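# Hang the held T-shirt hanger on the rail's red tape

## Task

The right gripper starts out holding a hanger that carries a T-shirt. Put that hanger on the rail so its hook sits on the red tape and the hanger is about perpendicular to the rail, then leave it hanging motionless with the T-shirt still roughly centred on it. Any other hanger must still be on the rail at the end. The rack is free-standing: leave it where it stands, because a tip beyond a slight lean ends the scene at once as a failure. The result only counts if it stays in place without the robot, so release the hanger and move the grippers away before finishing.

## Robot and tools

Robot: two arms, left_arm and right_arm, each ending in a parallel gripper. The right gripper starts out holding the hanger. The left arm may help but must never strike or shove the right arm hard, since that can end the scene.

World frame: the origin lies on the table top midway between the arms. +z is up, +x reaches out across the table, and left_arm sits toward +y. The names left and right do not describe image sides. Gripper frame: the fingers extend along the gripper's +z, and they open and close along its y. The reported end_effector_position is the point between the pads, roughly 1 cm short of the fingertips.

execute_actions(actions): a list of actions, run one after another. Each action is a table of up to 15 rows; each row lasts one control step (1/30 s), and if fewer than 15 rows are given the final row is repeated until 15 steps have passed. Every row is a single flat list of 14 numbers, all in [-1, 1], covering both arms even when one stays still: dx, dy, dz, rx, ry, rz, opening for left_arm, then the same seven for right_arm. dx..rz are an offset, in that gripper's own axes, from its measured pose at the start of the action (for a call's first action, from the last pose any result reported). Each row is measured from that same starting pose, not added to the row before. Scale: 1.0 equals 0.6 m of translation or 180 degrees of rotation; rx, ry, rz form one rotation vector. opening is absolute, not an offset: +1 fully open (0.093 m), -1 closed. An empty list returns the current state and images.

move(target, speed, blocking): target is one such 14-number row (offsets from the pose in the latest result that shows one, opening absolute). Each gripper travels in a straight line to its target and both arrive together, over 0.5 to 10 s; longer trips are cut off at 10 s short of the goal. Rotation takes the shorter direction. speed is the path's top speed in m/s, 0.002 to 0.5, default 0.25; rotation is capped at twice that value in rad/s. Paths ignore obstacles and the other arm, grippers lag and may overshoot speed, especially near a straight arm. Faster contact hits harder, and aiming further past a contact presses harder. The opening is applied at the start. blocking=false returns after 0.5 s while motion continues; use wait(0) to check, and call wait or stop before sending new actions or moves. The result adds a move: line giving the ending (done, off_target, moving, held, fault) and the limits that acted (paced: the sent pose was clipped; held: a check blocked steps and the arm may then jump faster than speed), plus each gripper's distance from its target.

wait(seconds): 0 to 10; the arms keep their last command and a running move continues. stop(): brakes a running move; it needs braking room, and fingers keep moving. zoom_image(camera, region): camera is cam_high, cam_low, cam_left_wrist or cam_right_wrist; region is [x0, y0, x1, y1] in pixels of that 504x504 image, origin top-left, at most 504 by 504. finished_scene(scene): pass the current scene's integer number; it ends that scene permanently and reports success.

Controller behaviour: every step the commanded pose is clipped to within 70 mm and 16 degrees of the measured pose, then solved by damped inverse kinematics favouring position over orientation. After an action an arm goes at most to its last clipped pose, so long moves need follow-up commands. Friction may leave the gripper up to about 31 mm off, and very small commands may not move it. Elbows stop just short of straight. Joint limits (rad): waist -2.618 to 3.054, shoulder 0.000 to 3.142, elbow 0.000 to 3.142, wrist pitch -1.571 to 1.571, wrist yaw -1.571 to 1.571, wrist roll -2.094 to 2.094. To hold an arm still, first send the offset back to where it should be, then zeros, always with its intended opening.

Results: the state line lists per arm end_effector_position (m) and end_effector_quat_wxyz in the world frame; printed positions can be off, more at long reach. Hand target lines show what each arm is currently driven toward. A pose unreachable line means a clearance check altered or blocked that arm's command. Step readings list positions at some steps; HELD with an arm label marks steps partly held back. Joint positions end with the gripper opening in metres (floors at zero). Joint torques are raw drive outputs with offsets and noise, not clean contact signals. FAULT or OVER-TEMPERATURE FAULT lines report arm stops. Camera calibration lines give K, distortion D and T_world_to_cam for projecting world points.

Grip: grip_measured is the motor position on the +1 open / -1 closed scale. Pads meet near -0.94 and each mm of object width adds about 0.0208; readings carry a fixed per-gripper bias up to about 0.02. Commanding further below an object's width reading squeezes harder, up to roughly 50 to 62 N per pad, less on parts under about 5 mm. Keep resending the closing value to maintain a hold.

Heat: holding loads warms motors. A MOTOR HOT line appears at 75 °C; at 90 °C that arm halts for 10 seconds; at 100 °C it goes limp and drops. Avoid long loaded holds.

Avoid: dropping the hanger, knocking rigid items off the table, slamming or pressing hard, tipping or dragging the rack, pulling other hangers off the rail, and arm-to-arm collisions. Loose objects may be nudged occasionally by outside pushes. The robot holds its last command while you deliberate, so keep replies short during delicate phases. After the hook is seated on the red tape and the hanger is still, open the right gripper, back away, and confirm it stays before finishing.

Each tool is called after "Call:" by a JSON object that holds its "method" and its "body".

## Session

Call:
{"method": "execute_actions", "body": {"actions": []}}

Scene clock: 0.00 s.
left_arm: end_effector_position=(+0.3571, +0.3283, +0.4018) grip_measured=+1.000 end_effector_quat_wxyz=(+0.701, -0.057, +0.708, +0.064) | right_arm: end_effector_position=(+0.3156, +0.0467, +0.4518) grip_measured=-0.829 end_effector_quat_wxyz=(+0.553, -0.177, +0.806, +0.114)
Joint positions: left_arm=[-0.009  1.062  1.061 -0.007 -0.006  0.012  0.093] | right_arm=[ 1.018  1.78   2.304 -0.995  0.649  0.286  0.005]
Joint velocities: left_arm=[-0.012 -0.007 -0.002 -0.007 -0.007 -0.007  0.   ] | right_arm=[-0.017 -0.007  0.002  0.037 -0.022 -0.037  0.   ]
Joint torques (N m, as the arm reports them, + toward a larger angle): no reading
Motor temperatures (°C, as the motors report them): left_arm=[23 25 28 28 24 23] | right_arm=[26 25 29 26 23 25]
Hand target (left_arm): +0.357, +0.328, +0.402; +0.701, -0.057, +0.708, +0.064
Hand target (right_arm): +0.317, +0.049, +0.457; +0.560, -0.171, +0.802, +0.122
camera_calibration (this result's frames):
cam_right_wrist: T_world_to_cam=[[0.415023, -0.909515, 0.0232113, -0.0964592], [-0.645034, -0.312138, -0.697496, 0.571599], [0.641628, 0.274505, -0.716212, 0.19048], [0, 0, 0, 1]] pos_world=[0.286516, 0.0383988, 0.537351]

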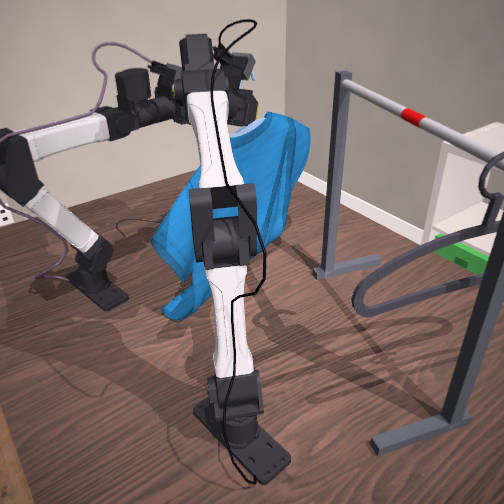

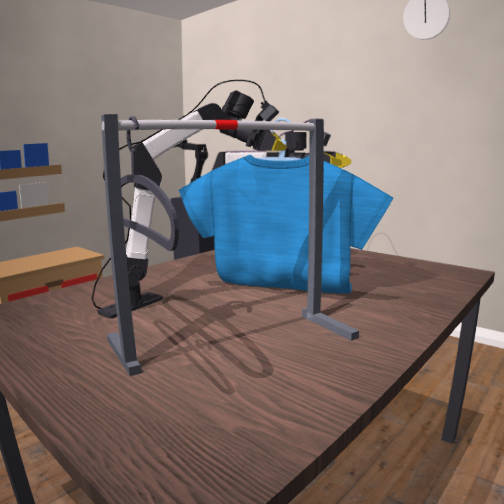

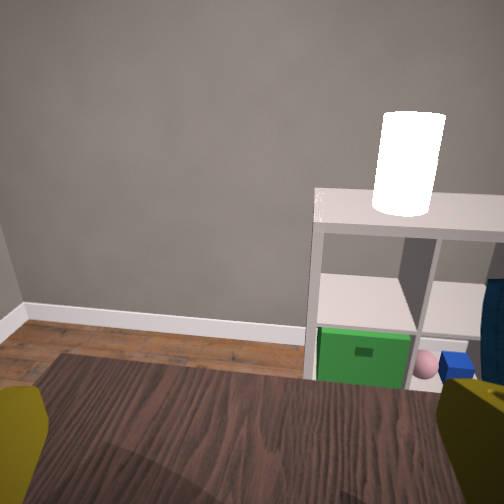

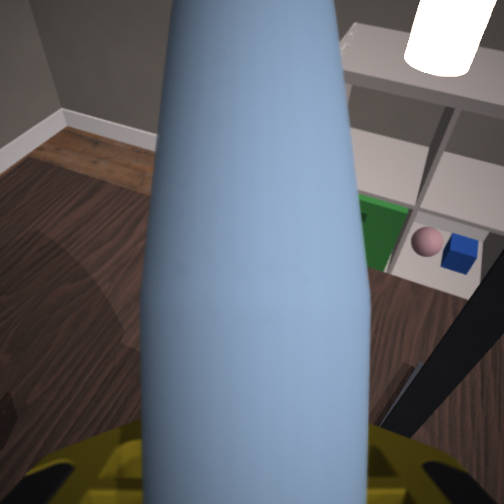

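Call:
{"method": "move", "body": {"target": [0,0,0,0,0,0,1,0.027,-0.065,-0.248,0.149,0.002,0.058,-0.829], "speed": 0.2}}

Scene clock: 9.53 s.
left_arm: end_effector_position=(+0.3571, +0.3283, +0.4018) grip_measured=+1.000 end_effector_quat_wxyz=(+0.701, -0.057, +0.708, +0.064) | right_arm: end_effector_position=(+0.2018, -0.0413, +0.4848) grip_measured=-0.827 end_effector_quat_wxyz=(+0.621, -0.042, +0.780, +0.066)
Joint positions: left_arm=[-0.009  1.062  1.061 -0.007 -0.006  0.012  0.093] | right_arm=[ 1.436  1.659  2.35  -1.57   1.281  0.911  0.005]
Joint velocities: left_arm=[ 0.022  0.002 -0.007 -0.066  0.037 -0.007  0.   ] | right_arm=[-0.007  0.002 -0.012 -0.066  0.007 -0.037 -0.   ]
Joint torques (N m, as the arm reports them, + toward a larger angle): left_arm=[-0.29 -3.72  7.33  2.3  -0.26 -0.02] | right_arm=[ 0.83 -5.71  3.16  1.09  0.8  -0.05]
Motor temperatures (°C, as the motors report them): left_arm=[23 25 29 31 24 23] | right_arm=[26 27 30 28 23 25]
Hand target (left_arm): +0.357, +0.328, +0.402; +0.701, -0.057, +0.708, +0.064
Hand target (right_arm): +0.200, -0.047, +0.490; +0.632, -0.036, +0.771, +0.065
Off the commanded pose (left_arm): 0.000 m, 0 deg.
Off the commanded pose (right_arm): 0.009 m, 16 deg; orientation clipped at the last step of the last action.
joint sent to its limit (right arm) — the command would take joint 4 (wrist pitch) past its lower limit, so that joint was sent only as far as its limit.
move: off_target (right_arm); limits=paced
camera_calibration (this result's frames):
cam_right_wrist: T_world_to_cam=[[0.150602, -0.987781, -0.0401035, -0.0491914], [-0.603547, -0.0597395, -0.795087, 0.54314], [0.782975, 0.143946, -0.605169, 0.223538], [0, 0, 0, 1]] pos_world=[0.160194, -0.0483207, 0.565149]

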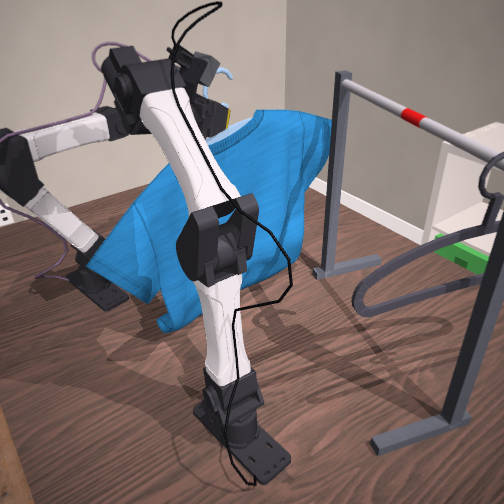

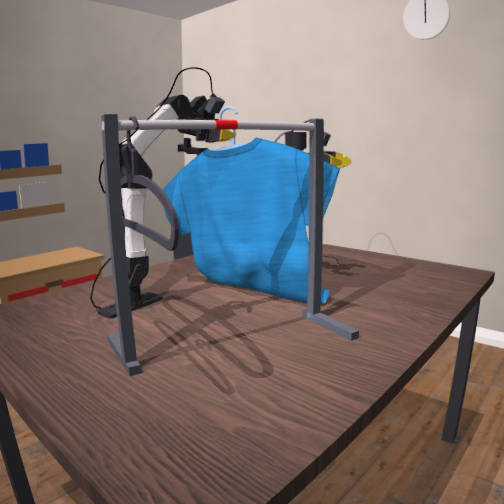

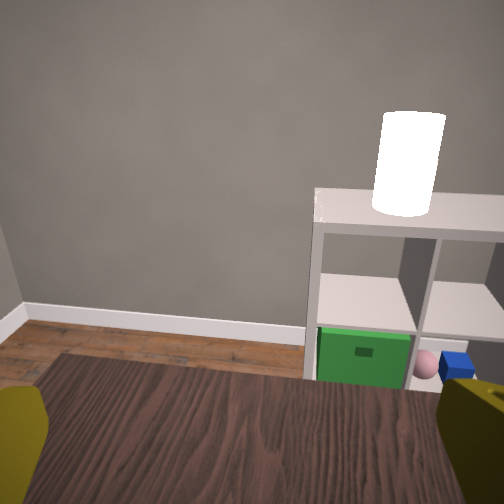

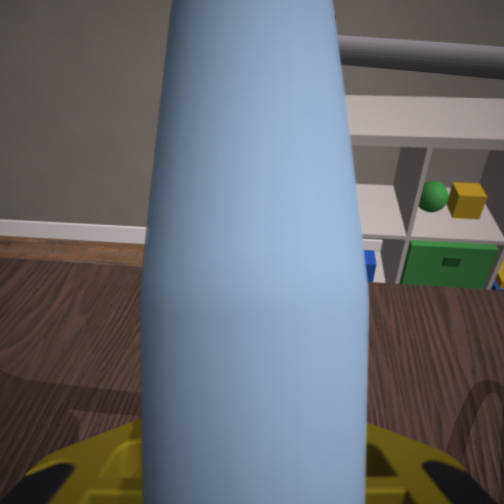

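Call:
{"method": "move", "body": {"target": [0,0,0,0,0,0,1,-0.044,-0.32,0.007,0.152,-0.008,0.03,-0.829], "speed": 0.2}}

Scene clock: 14.67 s.
left_arm: end_effector_position=(+0.3571, +0.3283, +0.4018) grip_measured=+1.000 end_effector_quat_wxyz=(+0.701, -0.057, +0.708, +0.064) | right_arm: end_effector_position=(+0.2401, -0.2228, +0.4980) grip_measured=-0.827 end_effector_quat_wxyz=(+0.648, +0.104, +0.753, -0.043)
Joint positions: left_arm=[-0.009  1.062  1.061 -0.007 -0.006  0.012  0.093] | right_arm=[ 1.108  1.264  2.027 -1.57   1.352  0.865  0.005]
Joint velocities: left_arm=[-0.007  0.002 -0.012  0.051  0.051  0.022  0.   ] | right_arm=[ 0.002 -0.012  0.007  0.022 -0.095 -0.081 -0.001]
Joint torques (N m, as the arm reports them, + toward a larger angle): left_arm=[-0.21 -3.64  7.15  2.28 -0.22 -0.07] | right_arm=[-1.17 -1.62  3.6   1.04  0.61 -0.13]
Motor temperatures (°C, as the motors report them): left_arm=[23 25 30 32 24 23] | right_arm=[26 27 30 28 24 25]
Hand target (left_arm): +0.357, +0.328, +0.402; +0.701, -0.057, +0.708, +0.064
Hand target (right_arm): +0.240, -0.231, +0.501; +0.653, +0.111, +0.747, -0.057
Off the commanded pose (left_arm): 0.000 m, 0 deg.
Off the commanded pose (right_arm): 0.008 m, 8 deg.
joint sent to its limit (right arm) — the command would take joint 4 (wrist pitch) past its lower limit, so that joint was sent only as far as its limit.
move: off_target (right_arm)
camera_calibration (this result's frames):
cam_right_wrist: T_world_to_cam=[[-0.210235, -0.975968, -0.0573415, -0.135935], [-0.530744, 0.163192, -0.831673, 0.616271], [0.821043, -0.144413, -0.552298, 0.128015], [0, 0, 0, 1]] pos_world=[0.193398, -0.214752, 0.575444]

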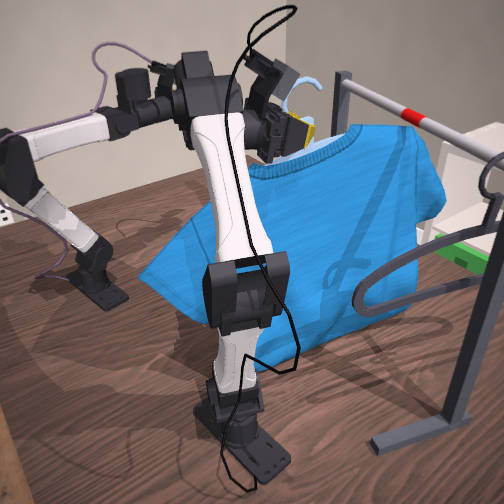

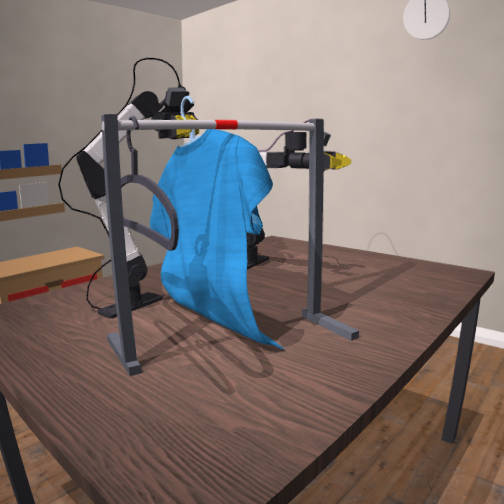

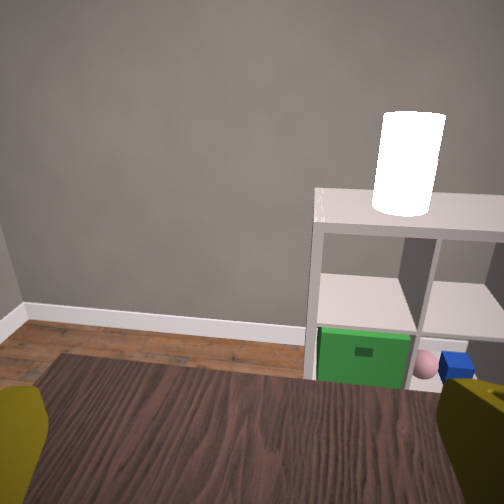

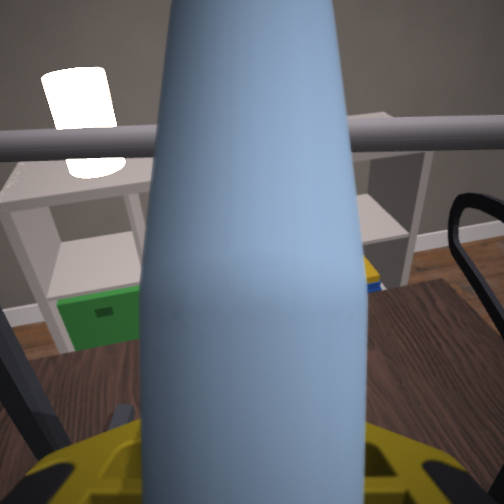

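Call:
{"method": "move", "body": {"target": [0,0,0,0,0,0,1,-0.07,-0.032,0.198,0.04,0,-0.01,-0.829], "speed": 0.1}}

Call:
{"method": "zoom_image", "body": {"camera": "cam_low", "region": [100, 60, 320, 220]}}

Call:
{"method": "zoom_image", "body": {"camera": "cam_high", "region": [280, 30, 484, 230]}}

Scene clock: 21.53 s.
left_arm: end_effector_position=(+0.3571, +0.3283, +0.4018) grip_measured=+1.000 end_effector_quat_wxyz=(+0.701, -0.057, +0.708, +0.064) | right_arm: end_effector_position=(+0.3553, -0.2652, +0.5040) grip_measured=-0.827 end_effector_quat_wxyz=(+0.621, +0.114, +0.767, -0.113)
Joint positions: left_arm=[-0.009  1.062  1.061 -0.007 -0.006  0.012  0.093] | right_arm=[ 0.418  1.327  1.944 -0.921  0.828  0.195  0.005]
Joint velocities: left_arm=[-0.007 -0.012 -0.012 -0.051 -0.051 -0.037  0.   ] | right_arm=[ 0.017 -0.002 -0.002  0.022 -0.154 -0.037 -0.001]
Joint torques (N m, as the arm reports them, + toward a larger angle): left_arm=[-0.2  -3.42  6.96  2.32 -0.24  0.03] | right_arm=[-1.23 -2.82  6.91  2.03  0.2  -0.16]
Motor temperatures (°C, as the motors report them): left_arm=[23 25 31 32 24 23] | right_arm=[26 27 30 29 24 25]
Hand target (left_arm): +0.357, +0.328, +0.402; +0.701, -0.057, +0.708, +0.064
Hand target (right_arm): +0.355, -0.270, +0.521; +0.642, +0.131, +0.749, -0.101
Off the commanded pose (left_arm): 0.000 m, 0 deg.
Off the commanded pose (right_arm): 0.016 m, 4 deg.
move: off_target (right_arm)
camera_calibration (this result's frames):
cam_right_wrist: T_world_to_cam=[[-0.312603, -0.94887, 0.0438826, -0.16019], [-0.572866, 0.151476, -0.805531, 0.68799], [0.757697, -0.27695, -0.590927, 0.0374049], [0, 0, 0, 1]] pos_world=[0.315709, -0.245853, 0.58333]

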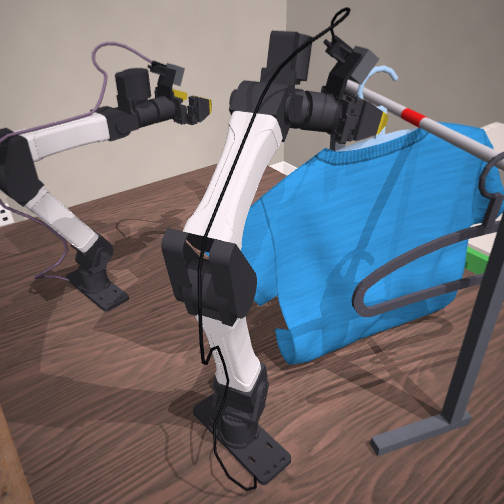

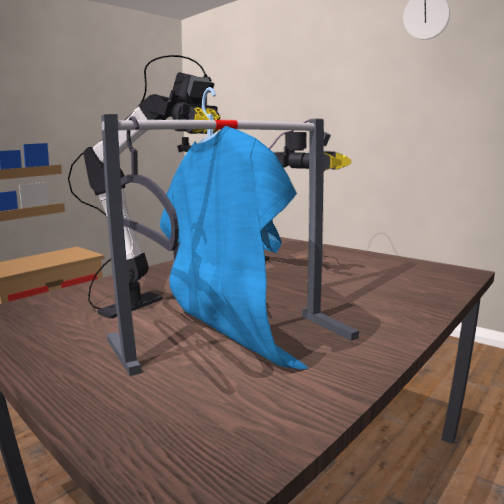

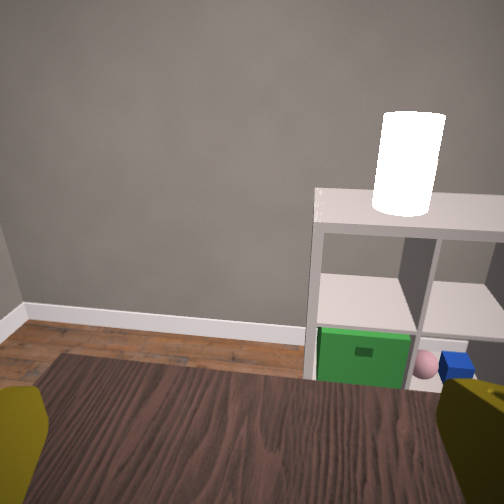

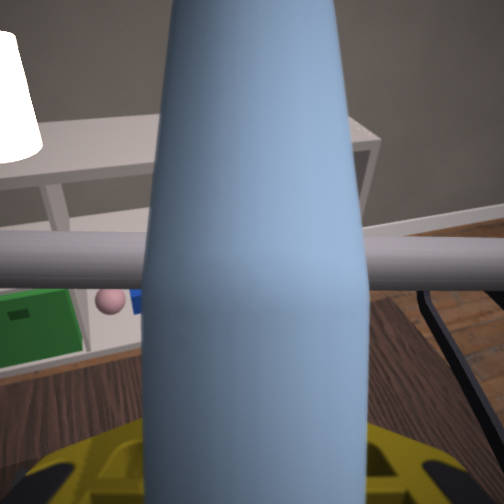

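Region (100, 60, 320, 220) of cam_low's 504x504 image, scaled by 2.291, with more detail than that image has; it fills the top 367 rows of this view, and the rest is white.

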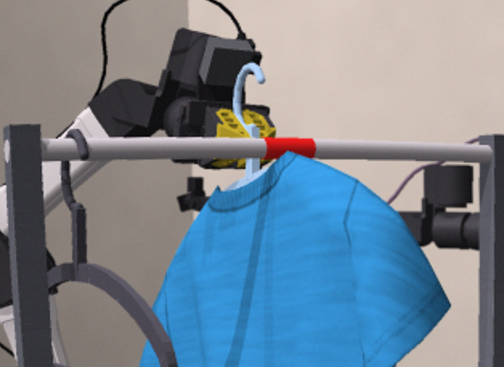

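Region (280, 30, 484, 230) of cam_high's 504x504 image, scaled by 2.471, with more detail than that image has; it fills the top 494 rows of this view, and the rest is white.

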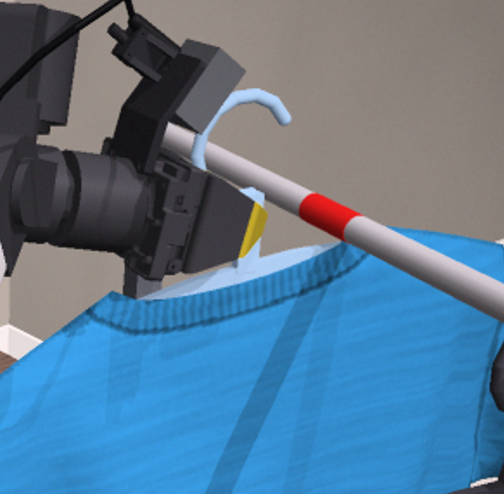

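Call:
{"method": "move", "body": {"target": [0,0,0,0,0,0,1,0.058,0.002,0.012,0,0,0,-0.829], "speed": 0.05}}

Call:
{"method": "move", "body": {"target": [0,0,0,0,0,0,1,-0.035,0,0.06,0,0,0,-0.829], "speed": 0.04}}

Call:
{"method": "zoom_image", "body": {"camera": "cam_low", "region": [100, 60, 320, 220]}}

Call:
{"method": "zoom_image", "body": {"camera": "cam_high", "region": [280, 30, 484, 230]}}

Scene clock: 28.50 s.
left_arm: end_effector_position=(+0.3571, +0.3283, +0.4018) grip_measured=+1.000 end_effector_quat_wxyz=(+0.701, -0.057, +0.708, +0.064) | right_arm: end_effector_position=(+0.3583, -0.2633, +0.4565) grip_measured=-0.827 end_effector_quat_wxyz=(+0.600, +0.100, +0.783, -0.129)
Joint positions: left_arm=[-0.009  1.062  1.061 -0.007 -0.006  0.012  0.093] | right_arm=[ 0.418  1.245  1.7   -0.829  0.827  0.196  0.005]
Joint velocities: left_arm=[-0.012  0.007 -0.007  0.007 -0.007  0.022  0.   ] | right_arm=[-0.012 -0.012 -0.017  0.066 -0.037  0.037 -0.001]
Joint torques (N m, as the arm reports them, + toward a larger angle): left_arm=[-0.22 -3.67  7.16  2.26 -0.25 -0.07] | right_arm=[-0.29 -3.99  4.96  1.97  0.19 -0.12]
Motor temperatures (°C, as the motors report them): left_arm=[23 26 31 33 24 23] | right_arm=[26 27 31 30 24 25]
Hand target (left_arm): +0.357, +0.328, +0.402; +0.701, -0.057, +0.708, +0.064
Hand target (right_arm): +0.355, -0.265, +0.469; +0.620, +0.114, +0.768, -0.113
Off the commanded pose (left_arm): 0.000 m, 0 deg.
Off the commanded pose (right_arm): 0.012 m, 4 deg.
move: off_target (right_arm)
camera_calibration (this result's frames):
cam_right_wrist: T_world_to_cam=[[-0.307476, -0.946964, 0.0933678, -0.17921], [-0.62008, 0.124972, -0.774521, 0.646994], [0.721775, -0.296042, -0.62562, 0.0312694], [0, 0, 0, 1]] pos_world=[0.323516, -0.241305, 0.537405]

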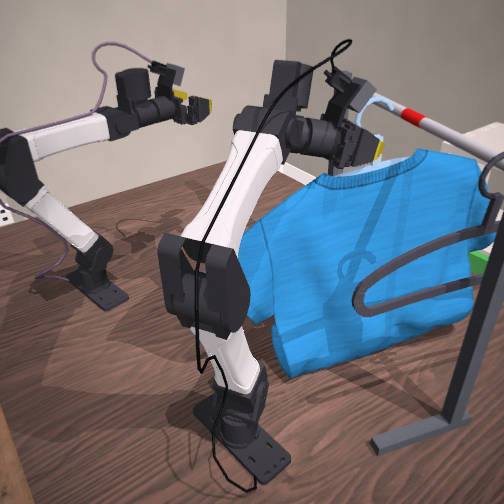

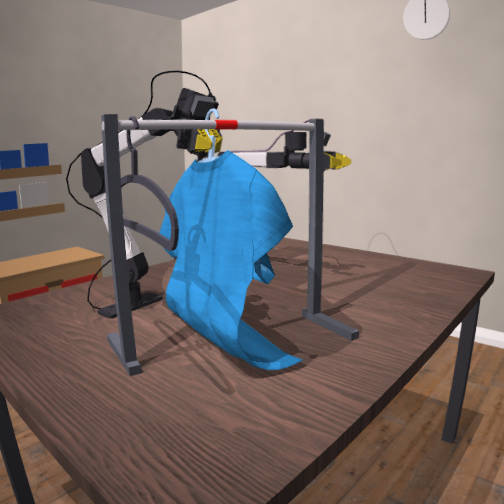

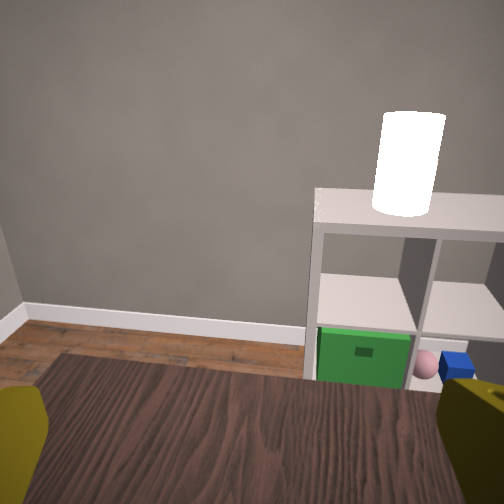

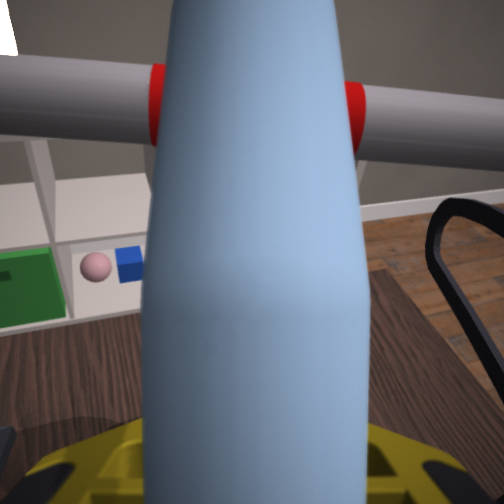

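Scene clock: 29.83 s.
left_arm: end_effector_position=(+0.3571, +0.3283, +0.4018) grip_measured=+1.000 end_effector_quat_wxyz=(+0.701, -0.057, +0.708, +0.064) | right_arm: end_effector_position=(+0.3919, -0.2723, +0.4503) grip_measured=-0.827 end_effector_quat_wxyz=(+0.578, +0.086, +0.799, -0.138)
Joint positions: left_arm=[-0.009  1.062  1.061 -0.007 -0.006  0.012  0.093] | right_arm=[ 0.303  1.345  1.779 -0.832  0.712  0.141  0.005]
Joint velocities: left_arm=[-0.002 -0.012  0.007 -0.007  0.037 -0.007  0.   ] | right_arm=[-0.017 -0.002 -0.002 -0.007 -0.037  0.007 -0.001]
Joint torques (N m, as the arm reports them, + toward a larger angle): left_arm=[-0.48 -3.58  7.15  2.25 -0.24 -0.06] | right_arm=[-1.29 -2.96  8.1   2.01  0.13 -0.15]
Motor temperatures (°C, as the motors report them): left_arm=[23 26 31 33 24 23] | right_arm=[26 27 31 30 24 25]
Hand target (left_arm): +0.357, +0.328, +0.402; +0.701, -0.057, +0.708, +0.064
Hand target (right_arm): +0.396, -0.275, +0.467; +0.600, +0.099, +0.783, -0.129
Off the commanded pose (left_arm): 0.000 m, 0 deg.
Off the commanded pose (right_arm): 0.018 m, 4 deg.
move: off_target (right_arm)
camera_calibration (this result's frames):
cam_right_wrist: T_world_to_cam=[[-0.293883, -0.946645, 0.132272, -0.199616], [-0.665203, 0.103182, -0.739498, 0.660087], [0.686394, -0.305314, -0.660035, 0.0273477], [0, 0, 0, 1]] pos_world=[0.361657, -0.248725, 0.532588]

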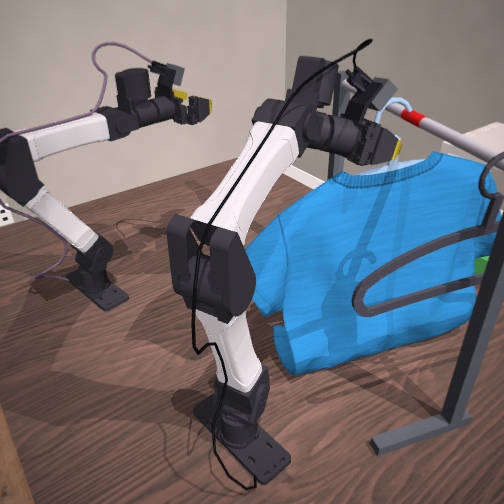

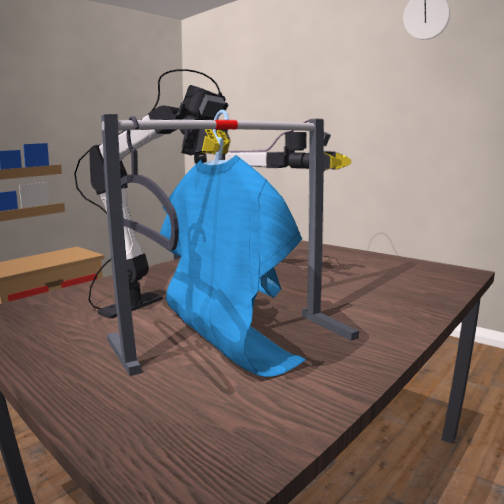

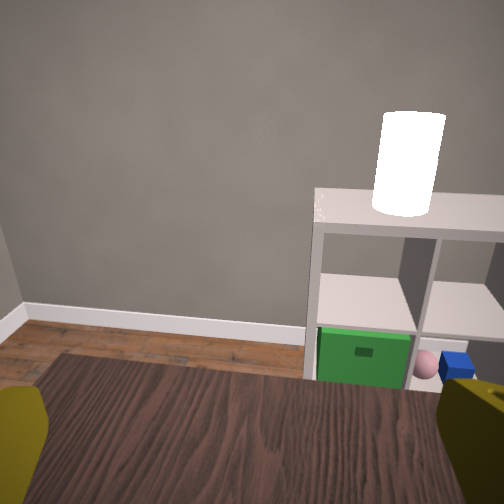

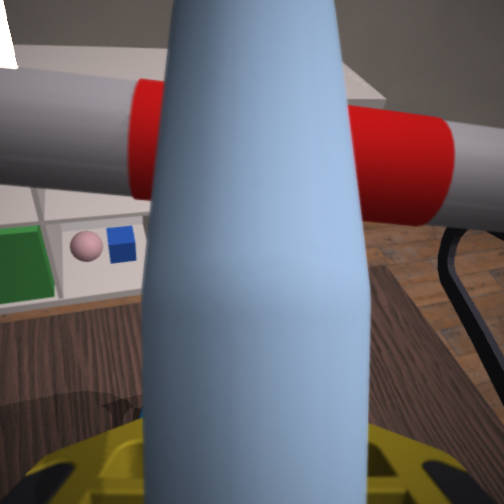

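Region (100, 60, 320, 220) of cam_low's 504x504 image, scaled by 2.291, with more detail than that image has; it fills the top 367 rows of this view, and the rest is white.

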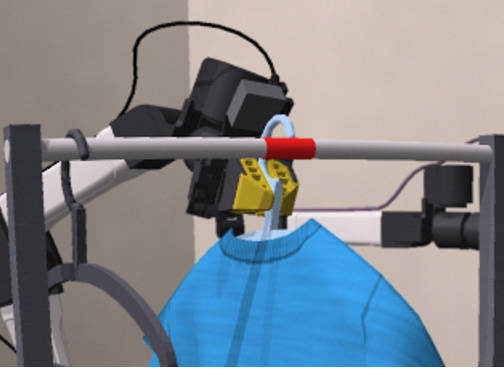

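Region (280, 30, 484, 230) of cam_high's 504x504 image, scaled by 2.471, with more detail than that image has; it fills the top 494 rows of this view, and the rest is white.

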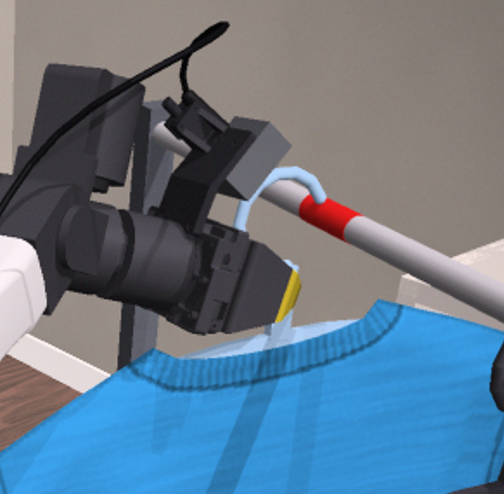

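Call:
{"method": "move", "body": {"target": [0,0,0,0,0,0,1,-0.072,0,-0.03,0,-0.03,0,-0.829], "speed": 0.04}}

Call:
{"method": "move", "body": {"target": [0,0,0,0,0,0,1,-0.04,-0.01,0.04,0,-0.02,0,-0.829], "speed": 0.04}}

Call:
{"method": "zoom_image", "body": {"camera": "cam_low", "region": [100, 60, 320, 220]}}

Call:
{"method": "zoom_image", "body": {"camera": "cam_high", "region": [280, 30, 484, 230]}}

Scene clock: 35.27 s.
left_arm: end_effector_position=(+0.3571, +0.3283, +0.4018) grip_measured=+1.000 end_effector_quat_wxyz=(+0.701, -0.057, +0.708, +0.064) | right_arm: end_effector_position=(+0.3882, -0.2687, +0.4814) grip_measured=-0.827 end_effector_quat_wxyz=(+0.597, +0.073, +0.785, -0.147)
Joint positions: left_arm=[-0.009  1.062  1.061 -0.007 -0.006  0.012  0.093] | right_arm=[ 0.328  1.378  1.901 -0.86   0.74   0.083  0.005]
Joint velocities: left_arm=[-0.007 -0.017 -0.002  0.051 -0.066  0.037  0.   ] | right_arm=[ 0.002  0.017 -0.012  0.007 -0.022  0.051  0.   ]
Joint torques (N m, as the arm reports them, + toward a larger angle): left_arm=[-0.49 -3.5   7.35  2.32 -0.2   0.  ] | right_arm=[ 0.98 -3.01  7.76  1.89  0.35 -0.18]
Motor temperatures (°C, as the motors report them): left_arm=[23 26 32 33 24 23] | right_arm=[26 27 32 31 24 25]
Hand target (left_arm): +0.357, +0.328, +0.402; +0.701, -0.057, +0.708, +0.064
Hand target (right_arm): +0.389, -0.266, +0.496; +0.615, +0.080, +0.771, -0.142
Off the commanded pose (left_arm): 0.000 m, 0 deg.
Off the commanded pose (right_arm): 0.016 m, 3 deg.
move: off_target (right_arm)
camera_calibration (this result's frames):
cam_right_wrist: T_world_to_cam=[[-0.286874, -0.945265, 0.155489, -0.214943], [-0.635471, 0.0663161, -0.769272, 0.673145], [0.716855, -0.319493, -0.619713, 0.0164414], [0, 0, 0, 1]] pos_world=[0.354316, -0.242565, 0.561441]

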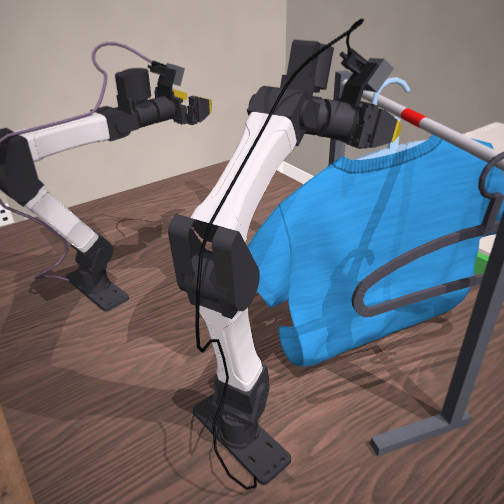

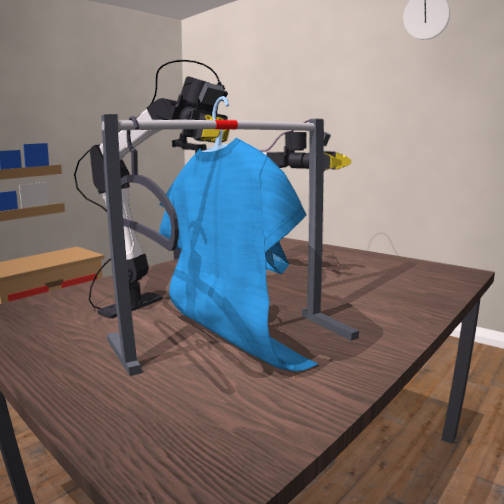

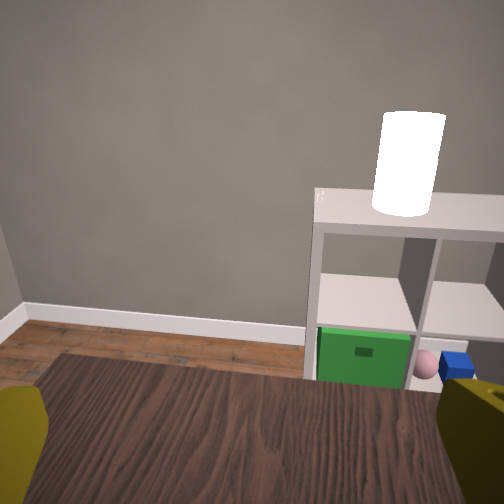

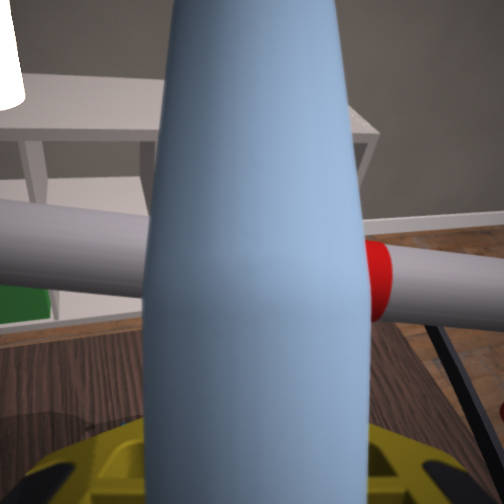

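Scene clock: 36.40 s.
left_arm: end_effector_position=(+0.3571, +0.3283, +0.4018) grip_measured=+1.000 end_effector_quat_wxyz=(+0.701, -0.057, +0.708, +0.064) | right_arm: end_effector_position=(+0.4070, -0.2770, +0.4759) grip_measured=-0.827 end_effector_quat_wxyz=(+0.589, +0.050, +0.790, -0.160)
Joint positions: left_arm=[-0.009  1.062  1.061 -0.007 -0.006  0.012  0.093] | right_arm=[ 0.257  1.409  1.901 -0.82   0.664  0.006  0.005]
Joint velocities: left_arm=[-0.007 -0.017 -0.012 -0.022 -0.007  0.022  0.   ] | right_arm=[-0.012 -0.012  0.022  0.007  0.051 -0.081  0.001]
Joint torques (N m, as the arm reports them, + toward a larger angle): left_arm=[-0.33 -3.54  7.12  2.3  -0.25  0.  ] | right_arm=[-1.7  -3.14  8.26  2.33  0.16 -0.15]
Motor temperatures (°C, as the motors report them): left_arm=[23 26 32 34 24 23] | right_arm=[26 27 32 31 24 25]
Hand target (left_arm): +0.357, +0.328, +0.402; +0.701, -0.057, +0.708, +0.064
Hand target (right_arm): +0.413, -0.281, +0.499; +0.621, +0.068, +0.766, -0.150
Off the commanded pose (left_arm): 0.000 m, 0 deg.
Off the commanded pose (right_arm): 0.025 m, 5 deg.
move: off_target (right_arm)
camera_calibration (this result's frames):
cam_right_wrist: T_world_to_cam=[[-0.262968, -0.942871, 0.204551, -0.248922], [-0.656442, 0.0194789, -0.754125, 0.669787], [0.707059, -0.332587, -0.624063, -0.00067627], [0, 0, 0, 1]] pos_world=[0.374696, -0.247973, 0.555599]

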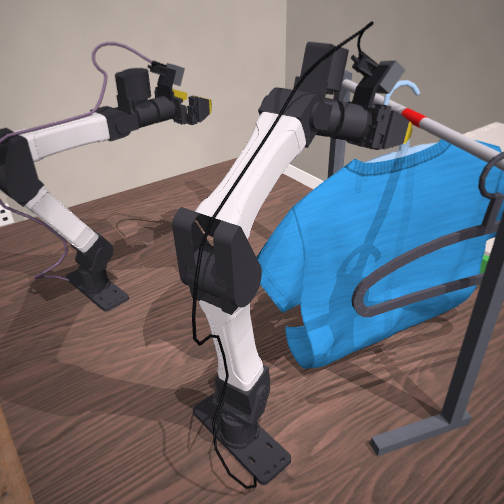

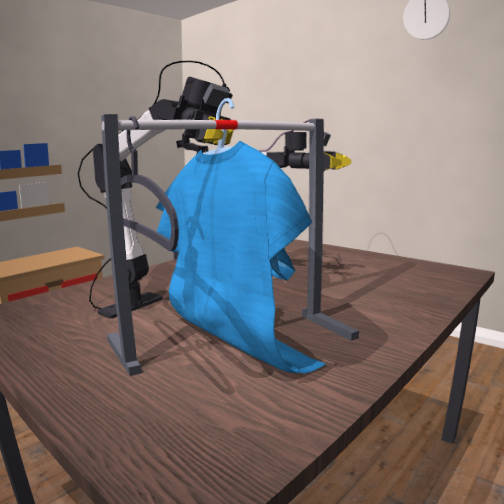

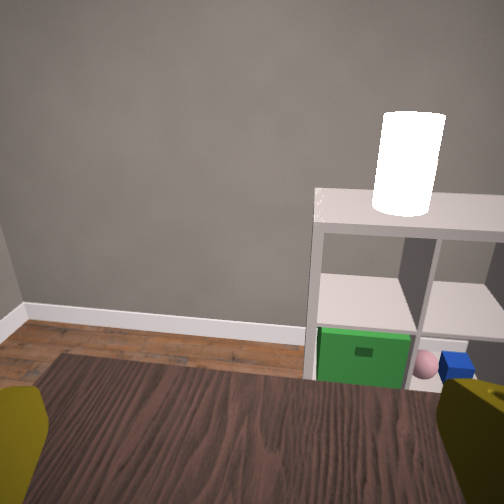

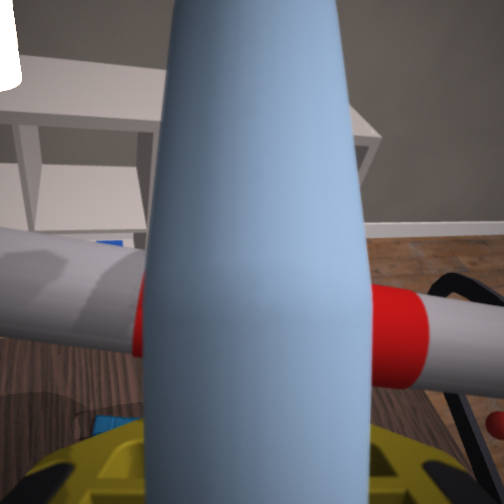

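Region (100, 60, 320, 220) of cam_low's 504x504 image, scaled by 2.291, with more detail than that image has; it fills the top 367 rows of this view, and the rest is white.

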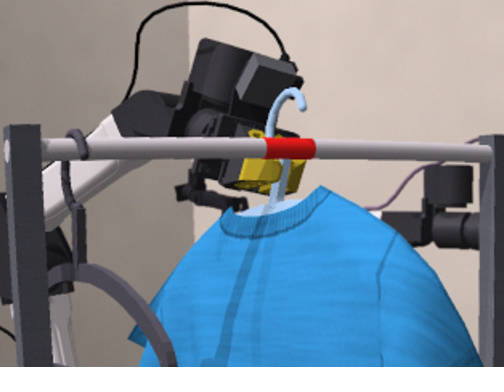

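Region (280, 30, 484, 230) of cam_high's 504x504 image, scaled by 2.471, with more detail than that image has; it fills the top 494 rows of this view, and the rest is white.

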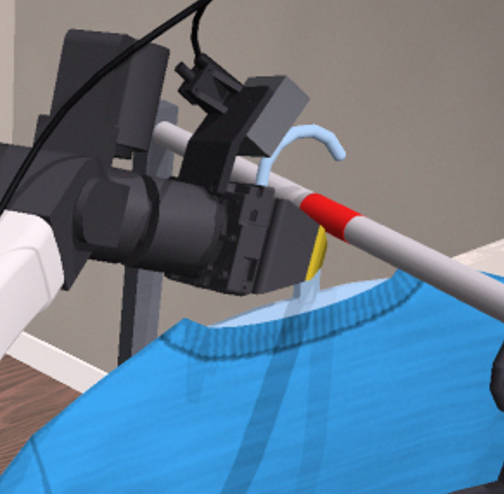

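Call:
{"method": "move", "body": {"target": [0,0,0,0,0,0,1,0.068,-0.013,0.03,0,0,0,-0.829], "speed": 0.03}}

Call:
{"method": "zoom_image", "body": {"camera": "cam_low", "region": [100, 60, 320, 220]}}

Call:
{"method": "zoom_image", "body": {"camera": "cam_high", "region": [280, 30, 484, 230]}}

Scene clock: 42.23 s.
left_arm: end_effector_position=(+0.3571, +0.3283, +0.4018) grip_measured=+1.000 end_effector_quat_wxyz=(+0.701, -0.057, +0.708, +0.064) | right_arm: end_effector_position=(+0.4151, -0.2858, +0.4380) grip_measured=-0.827 end_effector_quat_wxyz=(+0.595, +0.046, +0.788, -0.151)
Joint positions: left_arm=[-0.009  1.062  1.061 -0.007 -0.006  0.012  0.093] | right_arm=[ 0.2    1.313  1.627 -0.616  0.592 -0.018  0.005]
Joint velocities: left_arm=[ 0.002 -0.007 -0.012 -0.051 -0.007  0.022  0.   ] | right_arm=[ 0.017  0.002  0.017  0.022 -0.007 -0.007 -0.   ]
Joint torques (N m, as the arm reports them, + toward a larger angle): left_arm=[-0.35 -3.68  7.31  2.24 -0.25  0.01] | right_arm=[-1.18 -5.4   4.85  1.56  0.15 -0.09]
Motor temperatures (°C, as the motors report them): left_arm=[23 26 32 34 24 23] | right_arm=[26 27 33 33 24 25]
Hand target (left_arm): +0.357, +0.328, +0.402; +0.701, -0.057, +0.708, +0.064
Hand target (right_arm): +0.409, -0.294, +0.435; +0.589, +0.050, +0.790, -0.160
Off the commanded pose (left_arm): 0.000 m, 0 deg.
Off the commanded pose (right_arm): 0.011 m, 1 deg.
move: off_target (right_arm)
camera_calibration (this result's frames):
cam_right_wrist: T_world_to_cam=[[-0.248377, -0.948981, 0.194277, -0.250675], [-0.648434, 0.0138922, -0.761144, 0.644834], [0.719613, -0.315027, -0.618802, -0.0354439], [0, 0, 0, 1]] pos_world=[0.381376, -0.25801, 0.517579]

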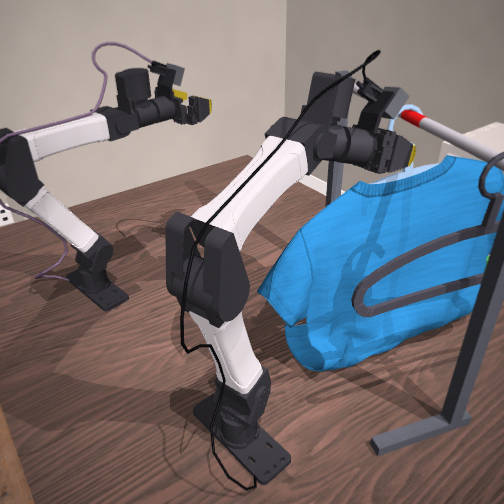

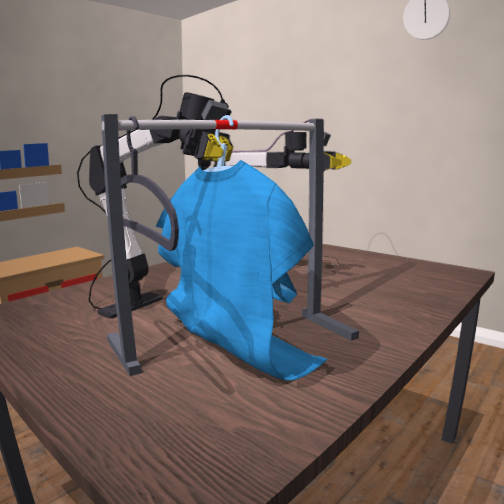

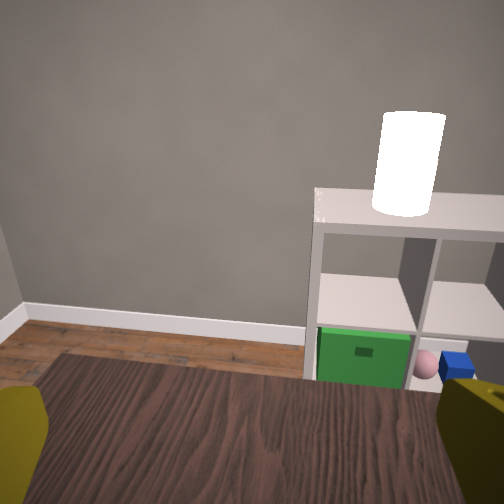

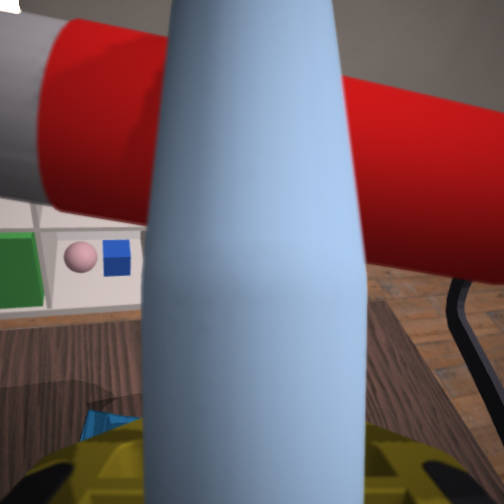

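Region (100, 60, 320, 220) of cam_low's 504x504 image, scaled by 2.291, with more detail than that image has; it fills the top 367 rows of this view, and the rest is white.

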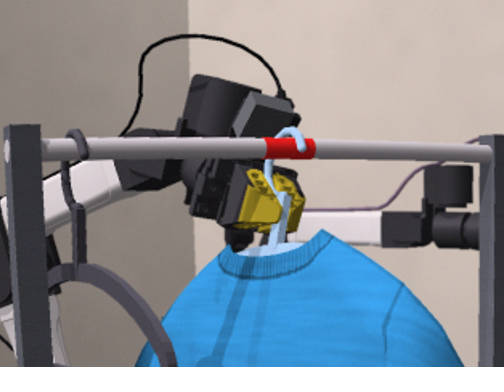

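Region (280, 30, 484, 230) of cam_high's 504x504 image, scaled by 2.471, with more detail than that image has; it fills the top 494 rows of this view, and the rest is white.

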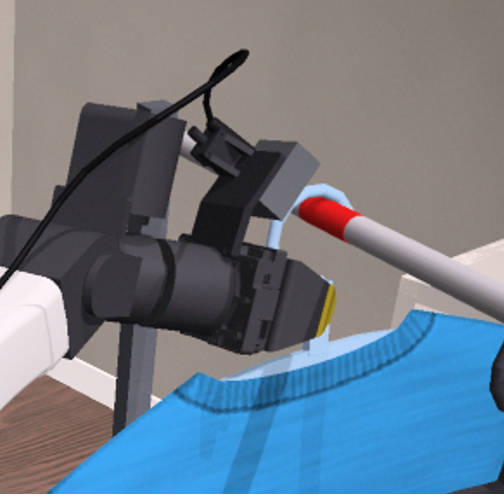

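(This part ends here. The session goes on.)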